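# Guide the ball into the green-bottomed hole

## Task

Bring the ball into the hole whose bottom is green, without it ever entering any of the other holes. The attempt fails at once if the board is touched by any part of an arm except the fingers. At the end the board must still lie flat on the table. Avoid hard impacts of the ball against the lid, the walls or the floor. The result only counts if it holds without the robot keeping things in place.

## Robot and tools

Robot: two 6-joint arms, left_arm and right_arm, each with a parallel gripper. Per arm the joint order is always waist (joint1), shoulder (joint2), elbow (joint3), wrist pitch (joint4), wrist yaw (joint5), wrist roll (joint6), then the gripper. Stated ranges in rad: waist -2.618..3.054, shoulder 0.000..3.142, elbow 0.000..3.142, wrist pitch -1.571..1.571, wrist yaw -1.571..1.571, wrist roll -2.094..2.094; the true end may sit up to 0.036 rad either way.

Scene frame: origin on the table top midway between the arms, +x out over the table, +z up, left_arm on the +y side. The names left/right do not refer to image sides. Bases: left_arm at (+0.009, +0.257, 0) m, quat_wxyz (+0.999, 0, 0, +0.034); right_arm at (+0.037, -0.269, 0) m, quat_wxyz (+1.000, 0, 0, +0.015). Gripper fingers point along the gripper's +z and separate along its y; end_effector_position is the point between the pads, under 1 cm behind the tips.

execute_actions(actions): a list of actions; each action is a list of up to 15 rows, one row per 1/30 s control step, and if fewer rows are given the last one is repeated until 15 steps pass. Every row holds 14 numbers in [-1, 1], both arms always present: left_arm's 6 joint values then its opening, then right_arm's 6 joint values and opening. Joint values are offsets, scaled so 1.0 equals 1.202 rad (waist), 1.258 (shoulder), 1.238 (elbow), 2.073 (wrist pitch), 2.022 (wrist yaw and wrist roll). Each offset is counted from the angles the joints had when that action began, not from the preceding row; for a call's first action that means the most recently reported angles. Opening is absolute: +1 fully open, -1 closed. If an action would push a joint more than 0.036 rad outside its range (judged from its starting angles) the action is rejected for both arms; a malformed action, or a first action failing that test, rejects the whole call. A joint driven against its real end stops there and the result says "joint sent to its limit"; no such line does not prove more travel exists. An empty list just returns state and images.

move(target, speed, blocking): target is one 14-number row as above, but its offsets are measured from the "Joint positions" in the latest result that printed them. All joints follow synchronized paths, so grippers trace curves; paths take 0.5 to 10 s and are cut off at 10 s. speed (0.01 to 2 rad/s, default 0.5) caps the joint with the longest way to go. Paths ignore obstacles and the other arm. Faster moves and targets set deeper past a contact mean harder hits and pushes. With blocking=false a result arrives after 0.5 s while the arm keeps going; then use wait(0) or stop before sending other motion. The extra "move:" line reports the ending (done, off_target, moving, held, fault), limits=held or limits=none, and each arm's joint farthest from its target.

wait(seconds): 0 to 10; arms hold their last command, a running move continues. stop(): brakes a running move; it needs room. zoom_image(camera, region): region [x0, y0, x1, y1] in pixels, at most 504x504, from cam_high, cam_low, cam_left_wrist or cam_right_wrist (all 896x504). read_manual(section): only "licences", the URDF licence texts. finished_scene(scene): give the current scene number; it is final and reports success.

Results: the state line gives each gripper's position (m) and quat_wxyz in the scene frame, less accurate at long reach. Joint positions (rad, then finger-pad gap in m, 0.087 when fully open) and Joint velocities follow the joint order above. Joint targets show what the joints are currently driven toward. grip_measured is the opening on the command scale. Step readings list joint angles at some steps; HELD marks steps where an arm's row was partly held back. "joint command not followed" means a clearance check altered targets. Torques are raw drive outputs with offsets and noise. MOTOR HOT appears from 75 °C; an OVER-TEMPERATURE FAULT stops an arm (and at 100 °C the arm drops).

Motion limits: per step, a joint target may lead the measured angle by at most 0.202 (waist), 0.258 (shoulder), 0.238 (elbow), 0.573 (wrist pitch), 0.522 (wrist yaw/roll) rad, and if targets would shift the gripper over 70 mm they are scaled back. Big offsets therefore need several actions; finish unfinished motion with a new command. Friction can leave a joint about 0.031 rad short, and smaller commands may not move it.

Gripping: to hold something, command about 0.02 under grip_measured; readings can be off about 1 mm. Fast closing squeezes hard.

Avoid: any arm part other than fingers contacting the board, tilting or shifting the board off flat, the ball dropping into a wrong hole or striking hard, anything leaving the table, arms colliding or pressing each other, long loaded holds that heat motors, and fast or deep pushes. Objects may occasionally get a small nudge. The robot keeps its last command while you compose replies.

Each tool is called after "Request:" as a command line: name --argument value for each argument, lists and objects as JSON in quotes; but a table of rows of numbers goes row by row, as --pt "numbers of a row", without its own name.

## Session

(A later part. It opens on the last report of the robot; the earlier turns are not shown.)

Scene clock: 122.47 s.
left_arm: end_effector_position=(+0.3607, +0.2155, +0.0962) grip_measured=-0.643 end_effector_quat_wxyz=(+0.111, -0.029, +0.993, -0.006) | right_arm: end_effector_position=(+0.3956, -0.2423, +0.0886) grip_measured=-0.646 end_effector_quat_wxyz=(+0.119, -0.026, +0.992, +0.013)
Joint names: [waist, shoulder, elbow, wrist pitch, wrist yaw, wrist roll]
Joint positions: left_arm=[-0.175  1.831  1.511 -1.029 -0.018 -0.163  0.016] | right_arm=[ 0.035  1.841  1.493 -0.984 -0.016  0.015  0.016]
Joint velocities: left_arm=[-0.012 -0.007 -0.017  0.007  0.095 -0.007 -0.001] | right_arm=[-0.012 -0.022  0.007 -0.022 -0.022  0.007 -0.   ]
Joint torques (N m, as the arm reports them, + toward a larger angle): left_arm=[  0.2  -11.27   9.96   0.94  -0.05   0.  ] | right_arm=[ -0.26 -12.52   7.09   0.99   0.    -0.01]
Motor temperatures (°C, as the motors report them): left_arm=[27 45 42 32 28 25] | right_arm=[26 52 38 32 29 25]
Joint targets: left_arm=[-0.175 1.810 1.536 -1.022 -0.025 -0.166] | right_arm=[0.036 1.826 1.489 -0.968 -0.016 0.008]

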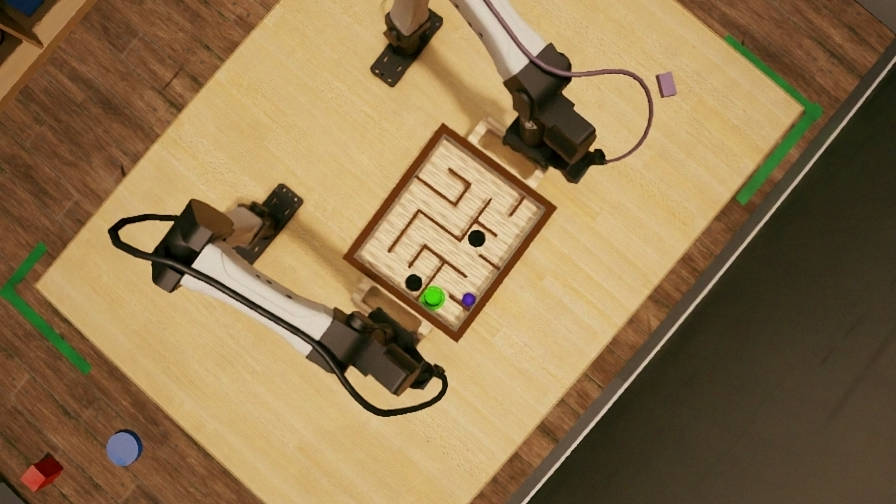

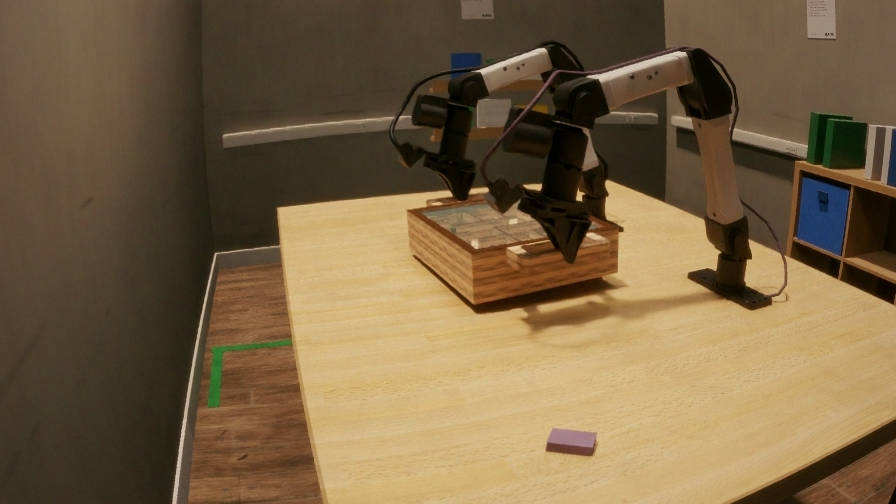

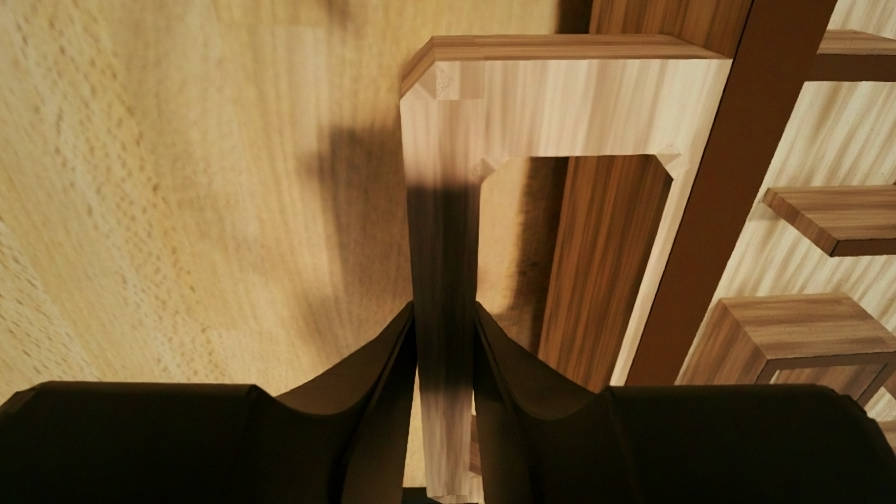

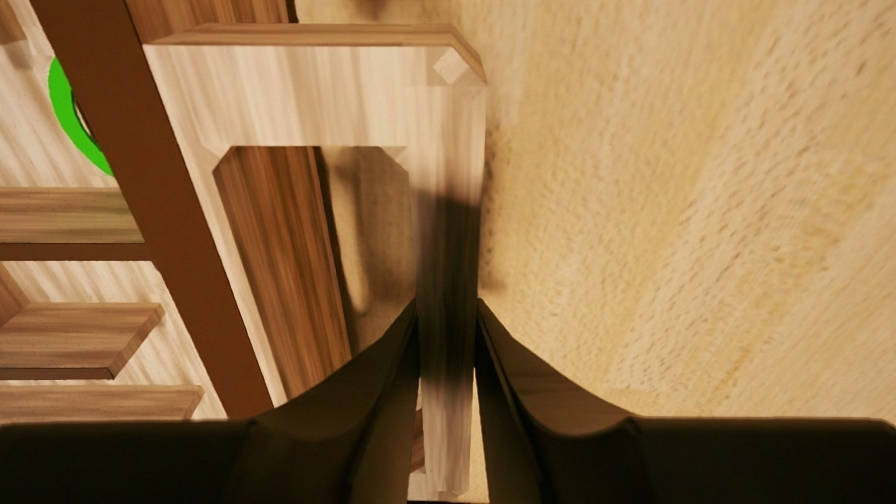

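Request:
execute_actions --actions '[[[0,-0.016,0.02,0.012,0,0,-0.8,0,-0.012,0,0.012,0,0,-0.8],[0,-0.016,0.02,0.017,0,0,-0.8,0,-0.012,0,0.016,0,0,-0.8],[0,-0.016,0.02,0.022,0,0,-0.8,0,-0.012,0,0.02,0,0,-0.8],[0,-0.016,0.02,0.027,0,0,-0.8,0,-0.012,0,0.024,0,0,-0.8],[0,-0.016,0.02,0.032,0,0,-0.8,0,-0.012,0,0.028,0,0,-0.8],[0,-0.016,0.02,0.037,0,0,-0.8,0,-0.012,0,0.032,0,0,-0.8],[0,-0.016,0.02,0.042,0,0,-0.8,0,-0.012,0,0.036,0,0,-0.8],[0,-0.016,0.02,0.047,0,0,-0.8,0,-0.012,0,0.041,0,0,-0.8]]]'

Request:
wait --seconds 3

Scene clock: 130.57 s.
left_arm: end_effector_position=(+0.3757, +0.2157, +0.0975) grip_measured=-0.643 end_effector_quat_wxyz=(+0.141, -0.028, +0.990, -0.005) | right_arm: end_effector_position=(+0.4103, -0.2418, +0.0901) grip_measured=-0.646 end_effector_quat_wxyz=(+0.148, -0.026, +0.989, +0.013)
Joint names: [waist, shoulder, elbow, wrist pitch, wrist yaw, wrist roll]
Joint positions: left_arm=[-0.175  1.831  1.511 -0.97  -0.027 -0.161  0.016] | right_arm=[ 0.035  1.841  1.493 -0.925 -0.014  0.015  0.016]
Joint velocities: left_arm=[-0.002  0.012 -0.017 -0.007 -0.022 -0.051 -0.001] | right_arm=[-0.012 -0.017  0.002  0.022 -0.007  0.007 -0.   ]
Joint torques (N m, as the arm reports them, + toward a larger angle): left_arm=[  0.18 -11.43  10.13   1.34   0.14  -0.03] | right_arm=[ -0.13 -12.82   7.6    1.18   0.02   0.06]
Motor temperatures (°C, as the motors report them): left_arm=[27 45 43 32 28 25] | right_arm=[26 52 38 32 29 25]
Joint targets: left_arm=[-0.175 1.810 1.536 -0.932 -0.018 -0.163] | right_arm=[0.036 1.826 1.493 -0.899 -0.017 0.015]
Step readings (joint positions):
0: left_arm=[-0.175 1.831 1.511 -1.029 -0.018 -0.163] | right_arm=[0.035 1.841 1.493 -0.984 -0.016 0.015]
1: left_arm=[-0.175 1.831 1.511 -1.029 -0.018 -0.163] | right_arm=[0.035 1.841 1.493 -0.983 -0.016 0.015]
2: left_arm=[-0.175 1.831 1.511 -1.028 -0.018 -0.163] | right_arm=[0.035 1.841 1.493 -0.982 -0.016 0.015]
4: left_arm=[-0.175 1.831 1.511 -1.023 -0.018 -0.163] | right_arm=[0.035 1.841 1.493 -0.977 -0.016 0.015]
8: left_arm=[-0.175 1.831 1.511 -0.999 -0.022 -0.162] | right_arm=[0.035 1.841 1.493 -0.954 -0.015 0.015]
15: Joint positions above

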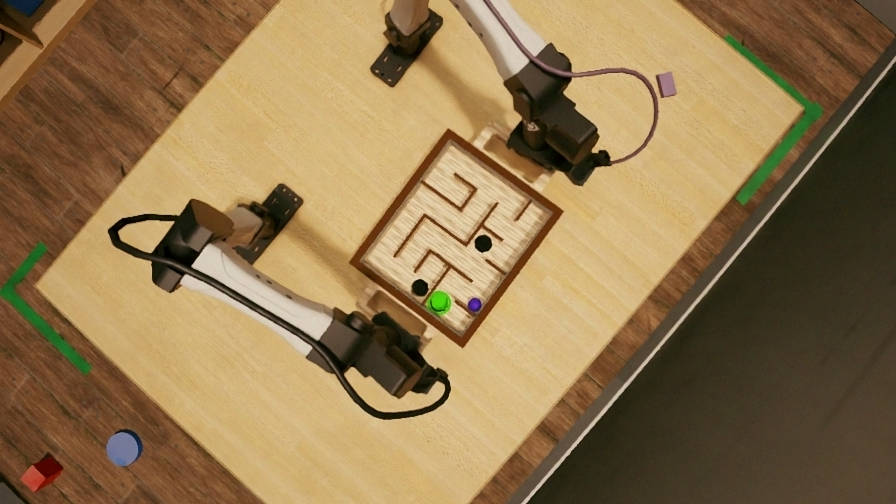

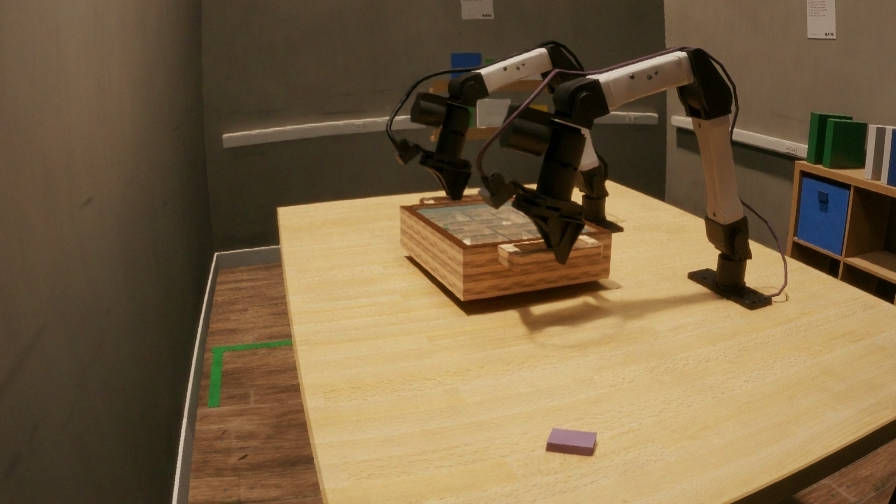

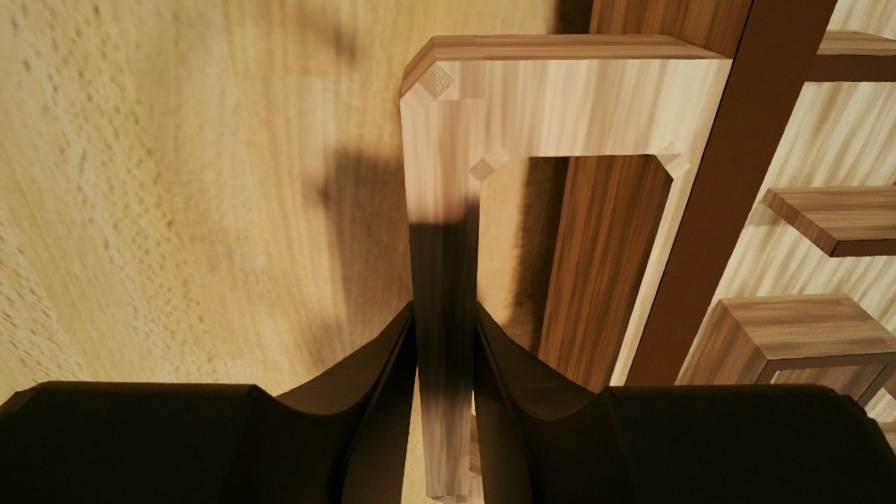

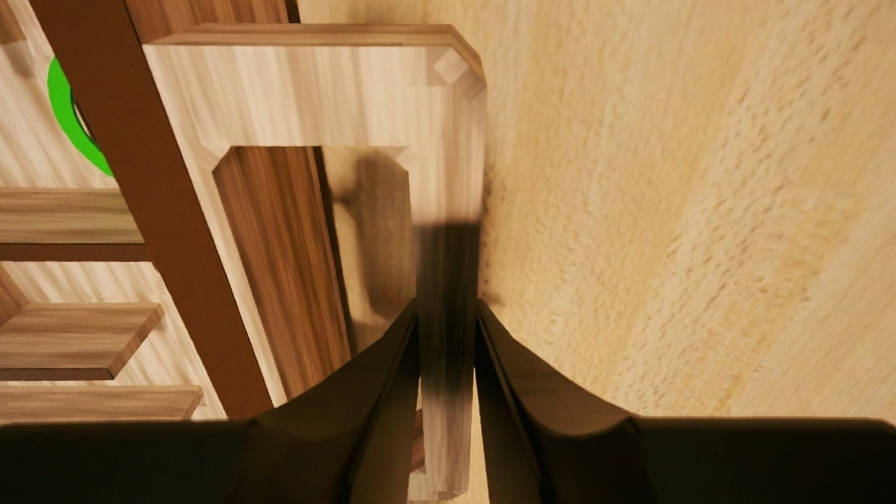

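Scene clock: 133.57 s.
left_arm: end_effector_position=(+0.3761, +0.2157, +0.0976) grip_measured=-0.643 end_effector_quat_wxyz=(+0.142, -0.028, +0.989, -0.005) | right_arm: end_effector_position=(+0.4106, -0.2418, +0.0901) grip_measured=-0.646 end_effector_quat_wxyz=(+0.149, -0.026, +0.988, +0.013)
Joint names: [waist, shoulder, elbow, wrist pitch, wrist yaw, wrist roll]
Joint positions: left_arm=[-0.175  1.831  1.511 -0.968 -0.028 -0.161  0.016] | right_arm=[ 0.035  1.841  1.493 -0.924 -0.014  0.015  0.016]
Joint velocities: left_arm=[-0.007 -0.002 -0.012 -0.037 -0.037 -0.037 -0.   ] | right_arm=[ 0.002  0.002 -0.007  0.037 -0.051  0.051 -0.   ]
Joint torques (N m, as the arm reports them, + toward a larger angle): left_arm=[  0.18 -11.39  10.08   1.37   0.13  -0.01] | right_arm=[ -0.19 -12.9    7.69   1.23  -0.04   0.04]
Motor temperatures (°C, as the motors report them): left_arm=[27 45 43 32 28 25] | right_arm=[26 52 38 32 29 25]
Joint targets: left_arm=[-0.175 1.810 1.536 -0.932 -0.018 -0.164] | right_arm=[0.036 1.826 1.493 -0.899 -0.016 0.015]
wait: 3.00 s; at rest by 0.17 s

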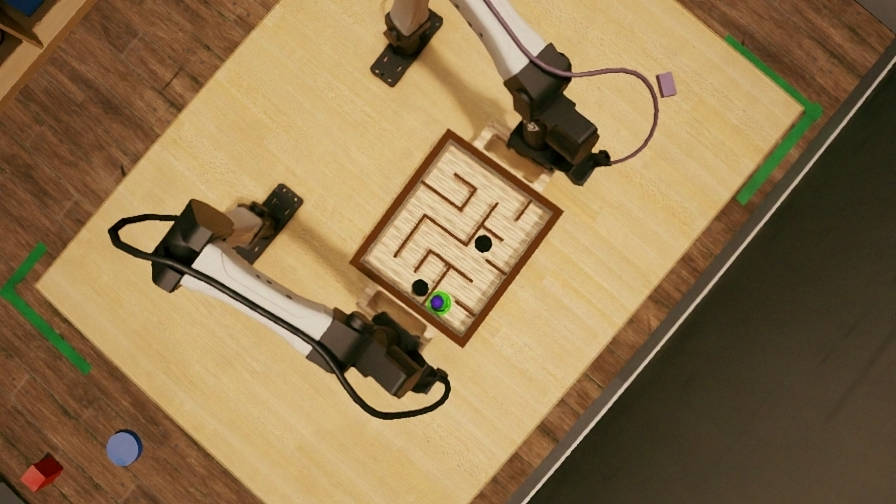

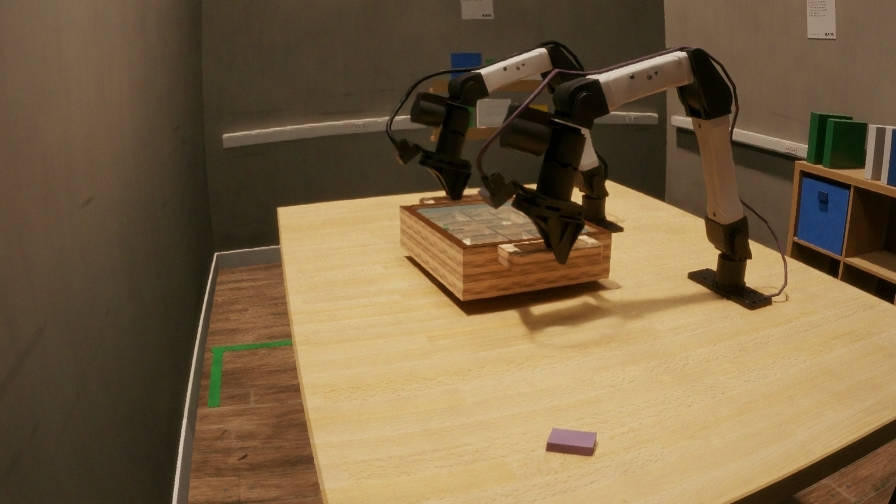

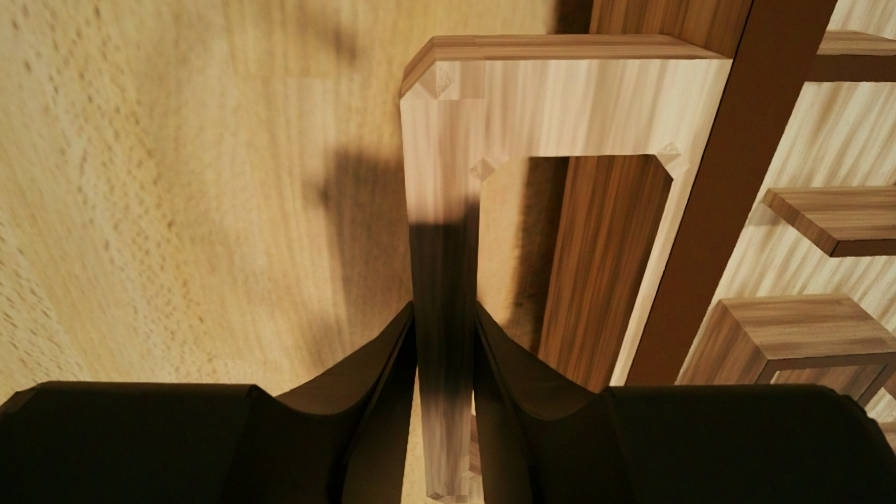

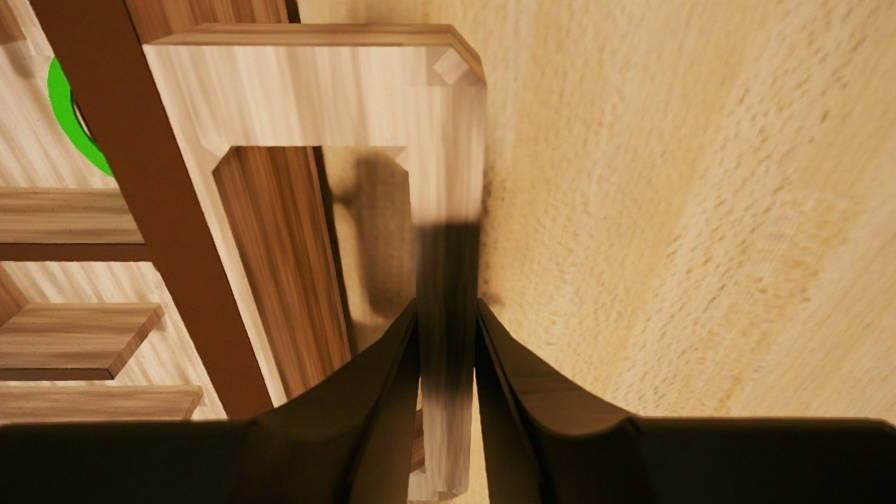

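Request:
move --target '[0,-0.016,-0.094,0.055,0,0,-0.8,0,-0.012,-0.068,0.031,0,0,-0.8]' --speed 0.15

Scene clock: 138.70 s.
left_arm: end_effector_position=(+0.3656, +0.2150, +0.0720) grip_measured=-0.647 end_effector_quat_wxyz=(+0.127, -0.027, +0.992, -0.008) | right_arm: end_effector_position=(+0.3988, -0.2430, +0.0722) grip_measured=-0.644 end_effector_quat_wxyz=(+0.130, -0.026, +0.991, +0.011)
Joint names: [waist, shoulder, elbow, wrist pitch, wrist yaw, wrist roll]
Joint positions: left_arm=[-0.175  1.832  1.414 -0.899 -0.017 -0.16   0.015] | right_arm=[ 0.035  1.841  1.426 -0.894 -0.012  0.015  0.016]
Joint velocities: left_arm=[-0.002 -0.002  0.002  0.022 -0.007 -0.066  0.   ] | right_arm=[ 0.017 -0.007 -0.017  0.022 -0.051  0.037  0.   ]
Joint torques (N m, as the arm reports them, + toward a larger angle): left_arm=[  0.18 -11.37   6.4    1.41  -0.09   0.02] | right_arm=[ -0.21 -12.82   6.18   1.27  -0.03   0.08]
Motor temperatures (°C, as the motors report them): left_arm=[27 46 43 33 28 25] | right_arm=[26 52 38 33 29 25]
Joint targets: left_arm=[-0.175 1.810 1.395 -0.855 -0.028 -0.161] | right_arm=[0.035 1.826 1.409 -0.859 -0.014 0.016]
move: off_target (left_arm, right_arm); limits=none; left_arm: farthest joint: the wrist pitch, 0.045 radians from its target (0.114 radians at the start); right_arm: farthest joint: the wrist pitch, 0.034 radians from its target (0.064 radians at the start)

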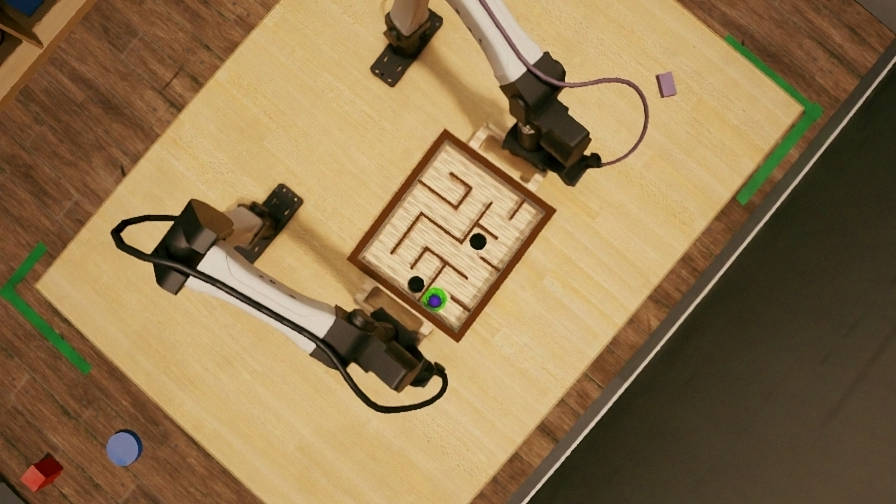

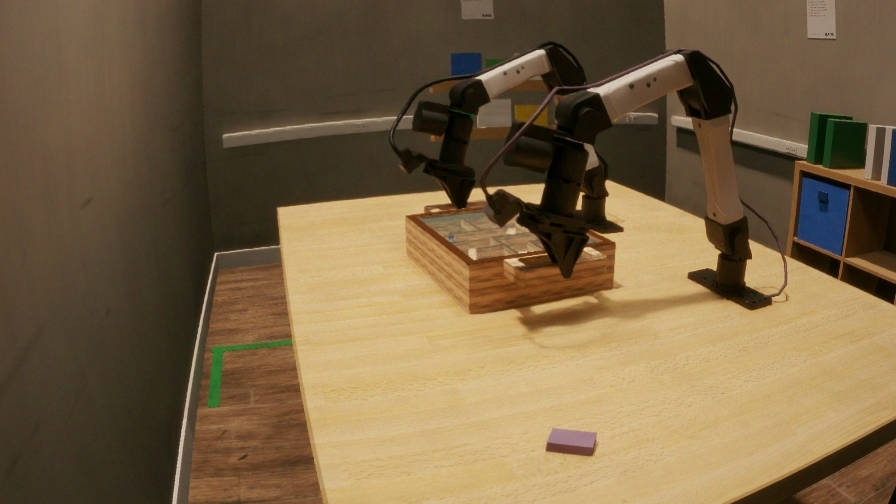

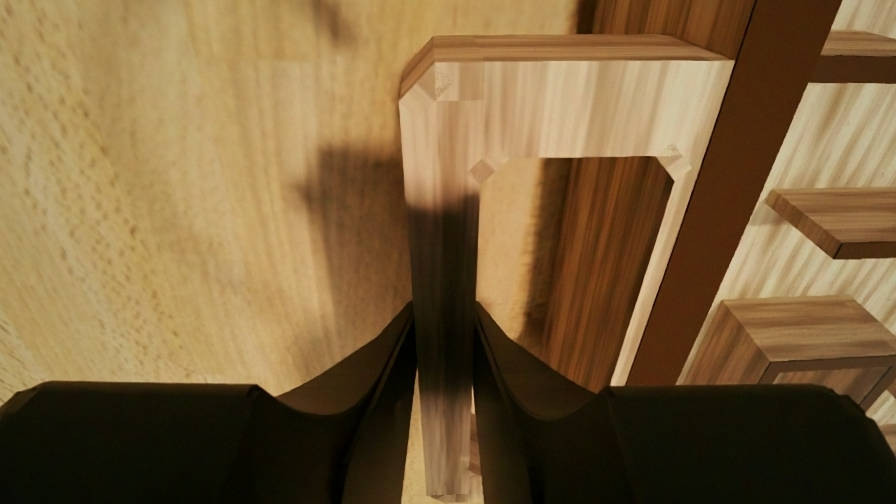

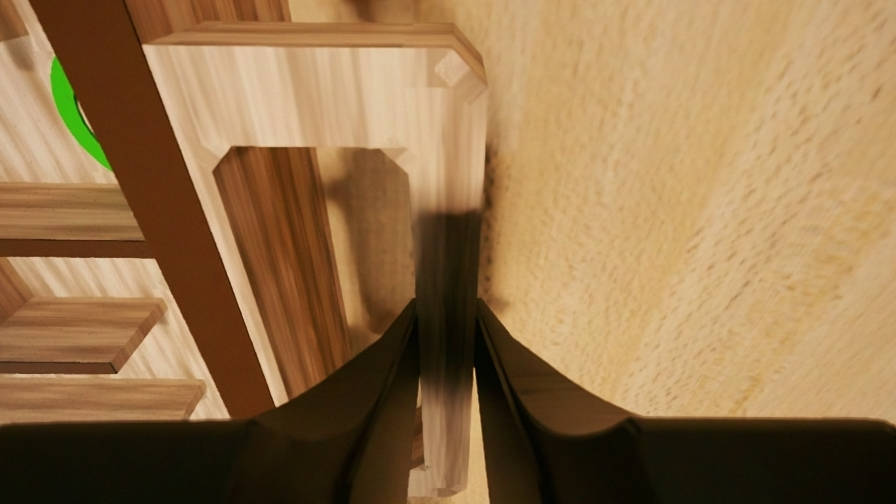

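Request:
execute_actions --actions '[[[0,0,0,0,0,0,-0.65,0,0,0,0,0,0,-0.65],[0,0,0,0,0,0,-0.65,0,0,0,0,0,0,-0.65],[0,0,0,0,0,0,-0.6,0,0,0,0,0,0,-0.6],[0,0,0,0,0,0,-0.5,0,0,0,0,0,0,-0.5],[0,0,0,0,0,0,-0.3,0,0,0,0,0,0,-0.3],[0,0,0,0,0,0,-0.1,0,0,0,0,0,0,-0.1]]]'

Request:
finished_scene --scene 2

Scene clock: 144.50 s.
left_arm: end_effector_position=(+0.3655, +0.2148, +0.0720) grip_measured=-0.100 end_effector_quat_wxyz=(+0.126, -0.027, +0.992, -0.009) | right_arm: end_effector_position=(+0.3988, -0.2430, +0.0722) grip_measured=-0.100 end_effector_quat_wxyz=(+0.130, -0.026, +0.991, +0.011)
Joint names: [waist, shoulder, elbow, wrist pitch, wrist yaw, wrist roll]
Joint positions: left_arm=[-0.175  1.832  1.414 -0.899 -0.016 -0.16   0.039] | right_arm=[ 0.035  1.841  1.426 -0.894 -0.012  0.014  0.039]
Joint velocities: left_arm=[-0.002 -0.002 -0.027  0.081  0.007 -0.051 -0.001] | right_arm=[ 0.007  0.002  0.002  0.007 -0.007  0.051 -0.001]
Joint torques (N m, as the arm reports them, + toward a larger angle): left_arm=[ 0.17 -9.7   7.95  0.94  0.02  0.02] | right_arm=[ -0.21 -11.32   7.49   0.9    0.     0.05]
Motor temperatures (°C, as the motors report them): left_arm=[27 46 42 33 28 25] | right_arm=[26 53 37 33 29 25]
Joint targets: left_arm=[-0.175 1.832 1.414 -0.899 -0.017 -0.160] | right_arm=[0.036 1.841 1.426 -0.894 -0.012 0.014]
Step readings (joint positions):
0: left_arm=[-0.175 1.832 1.414 -0.899 -0.017 -0.160] | right_arm=[0.035 1.841 1.426 -0.894 -0.012 0.015]
1: left_arm=[-0.175 1.832 1.414 -0.899 -0.017 -0.160] | right_arm=[0.035 1.841 1.426 -0.894 -0.012 0.014]
2: left_arm=[-0.175 1.832 1.414 -0.899 -0.016 -0.160] | right_arm=[0.035 1.841 1.426 -0.894 -0.012 0.014]
4: left_arm=[-0.175 1.832 1.414 -0.899 -0.016 -0.160] | right_arm=[0.035 1.841 1.426 -0.894 -0.012 0.014]
8: left_arm=[-0.175 1.832 1.414 -0.899 -0.016 -0.160] | right_arm=[0.035 1.841 1.426 -0.894 -0.012 0.014]
15: Joint positions above

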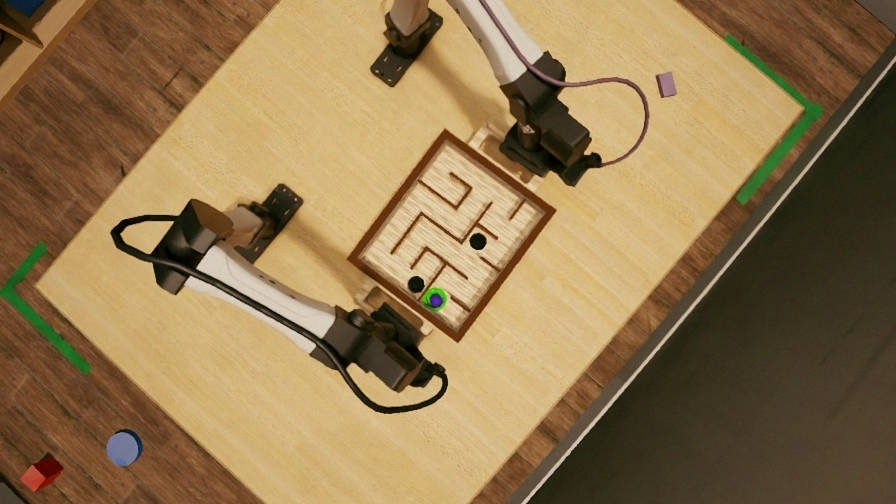

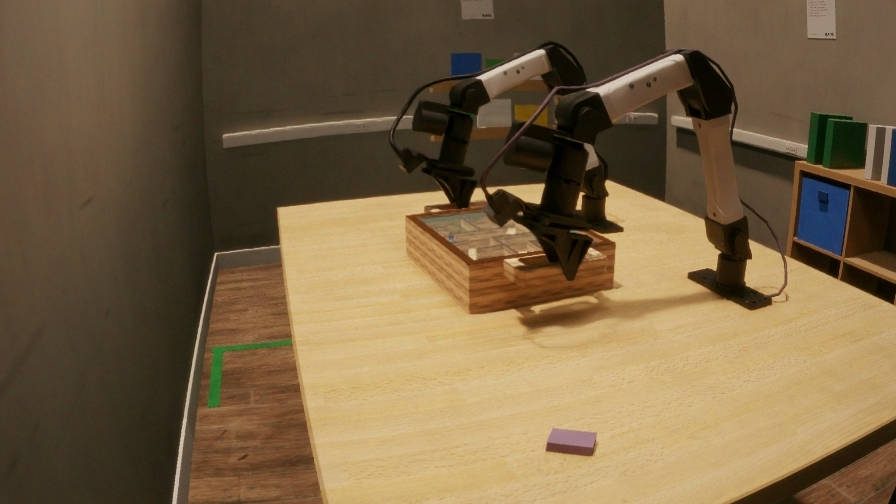

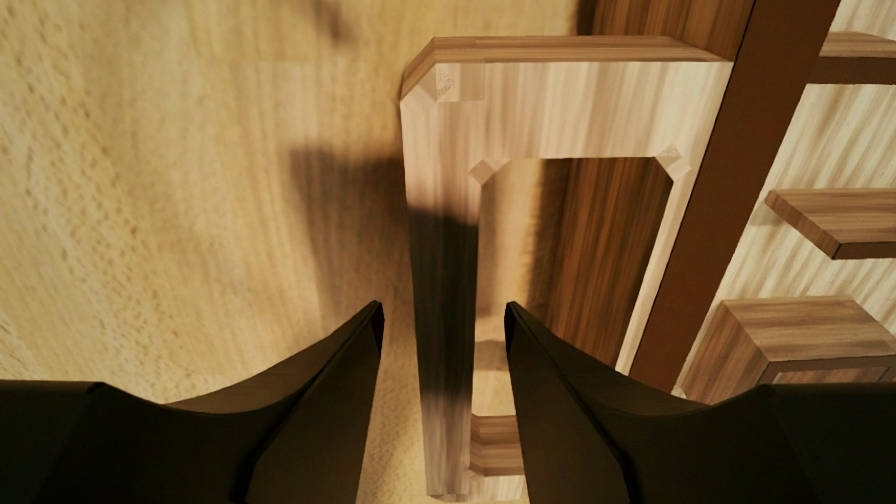

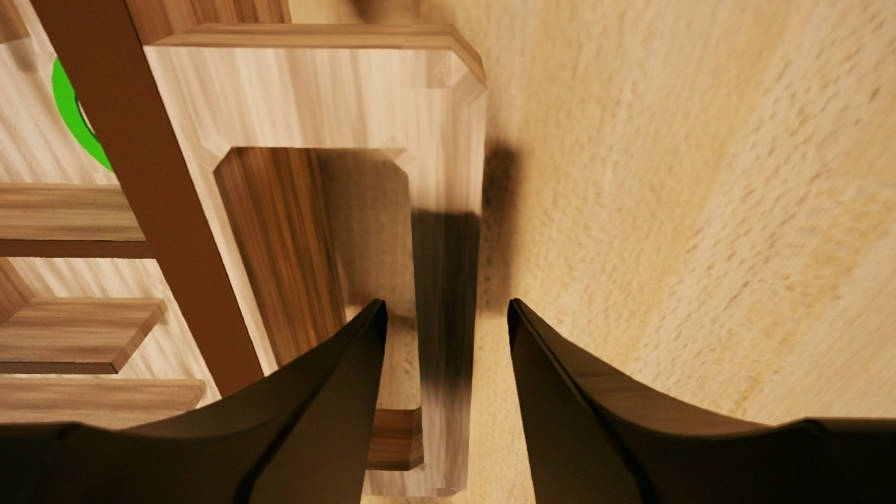

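The scene is finished: the task was done.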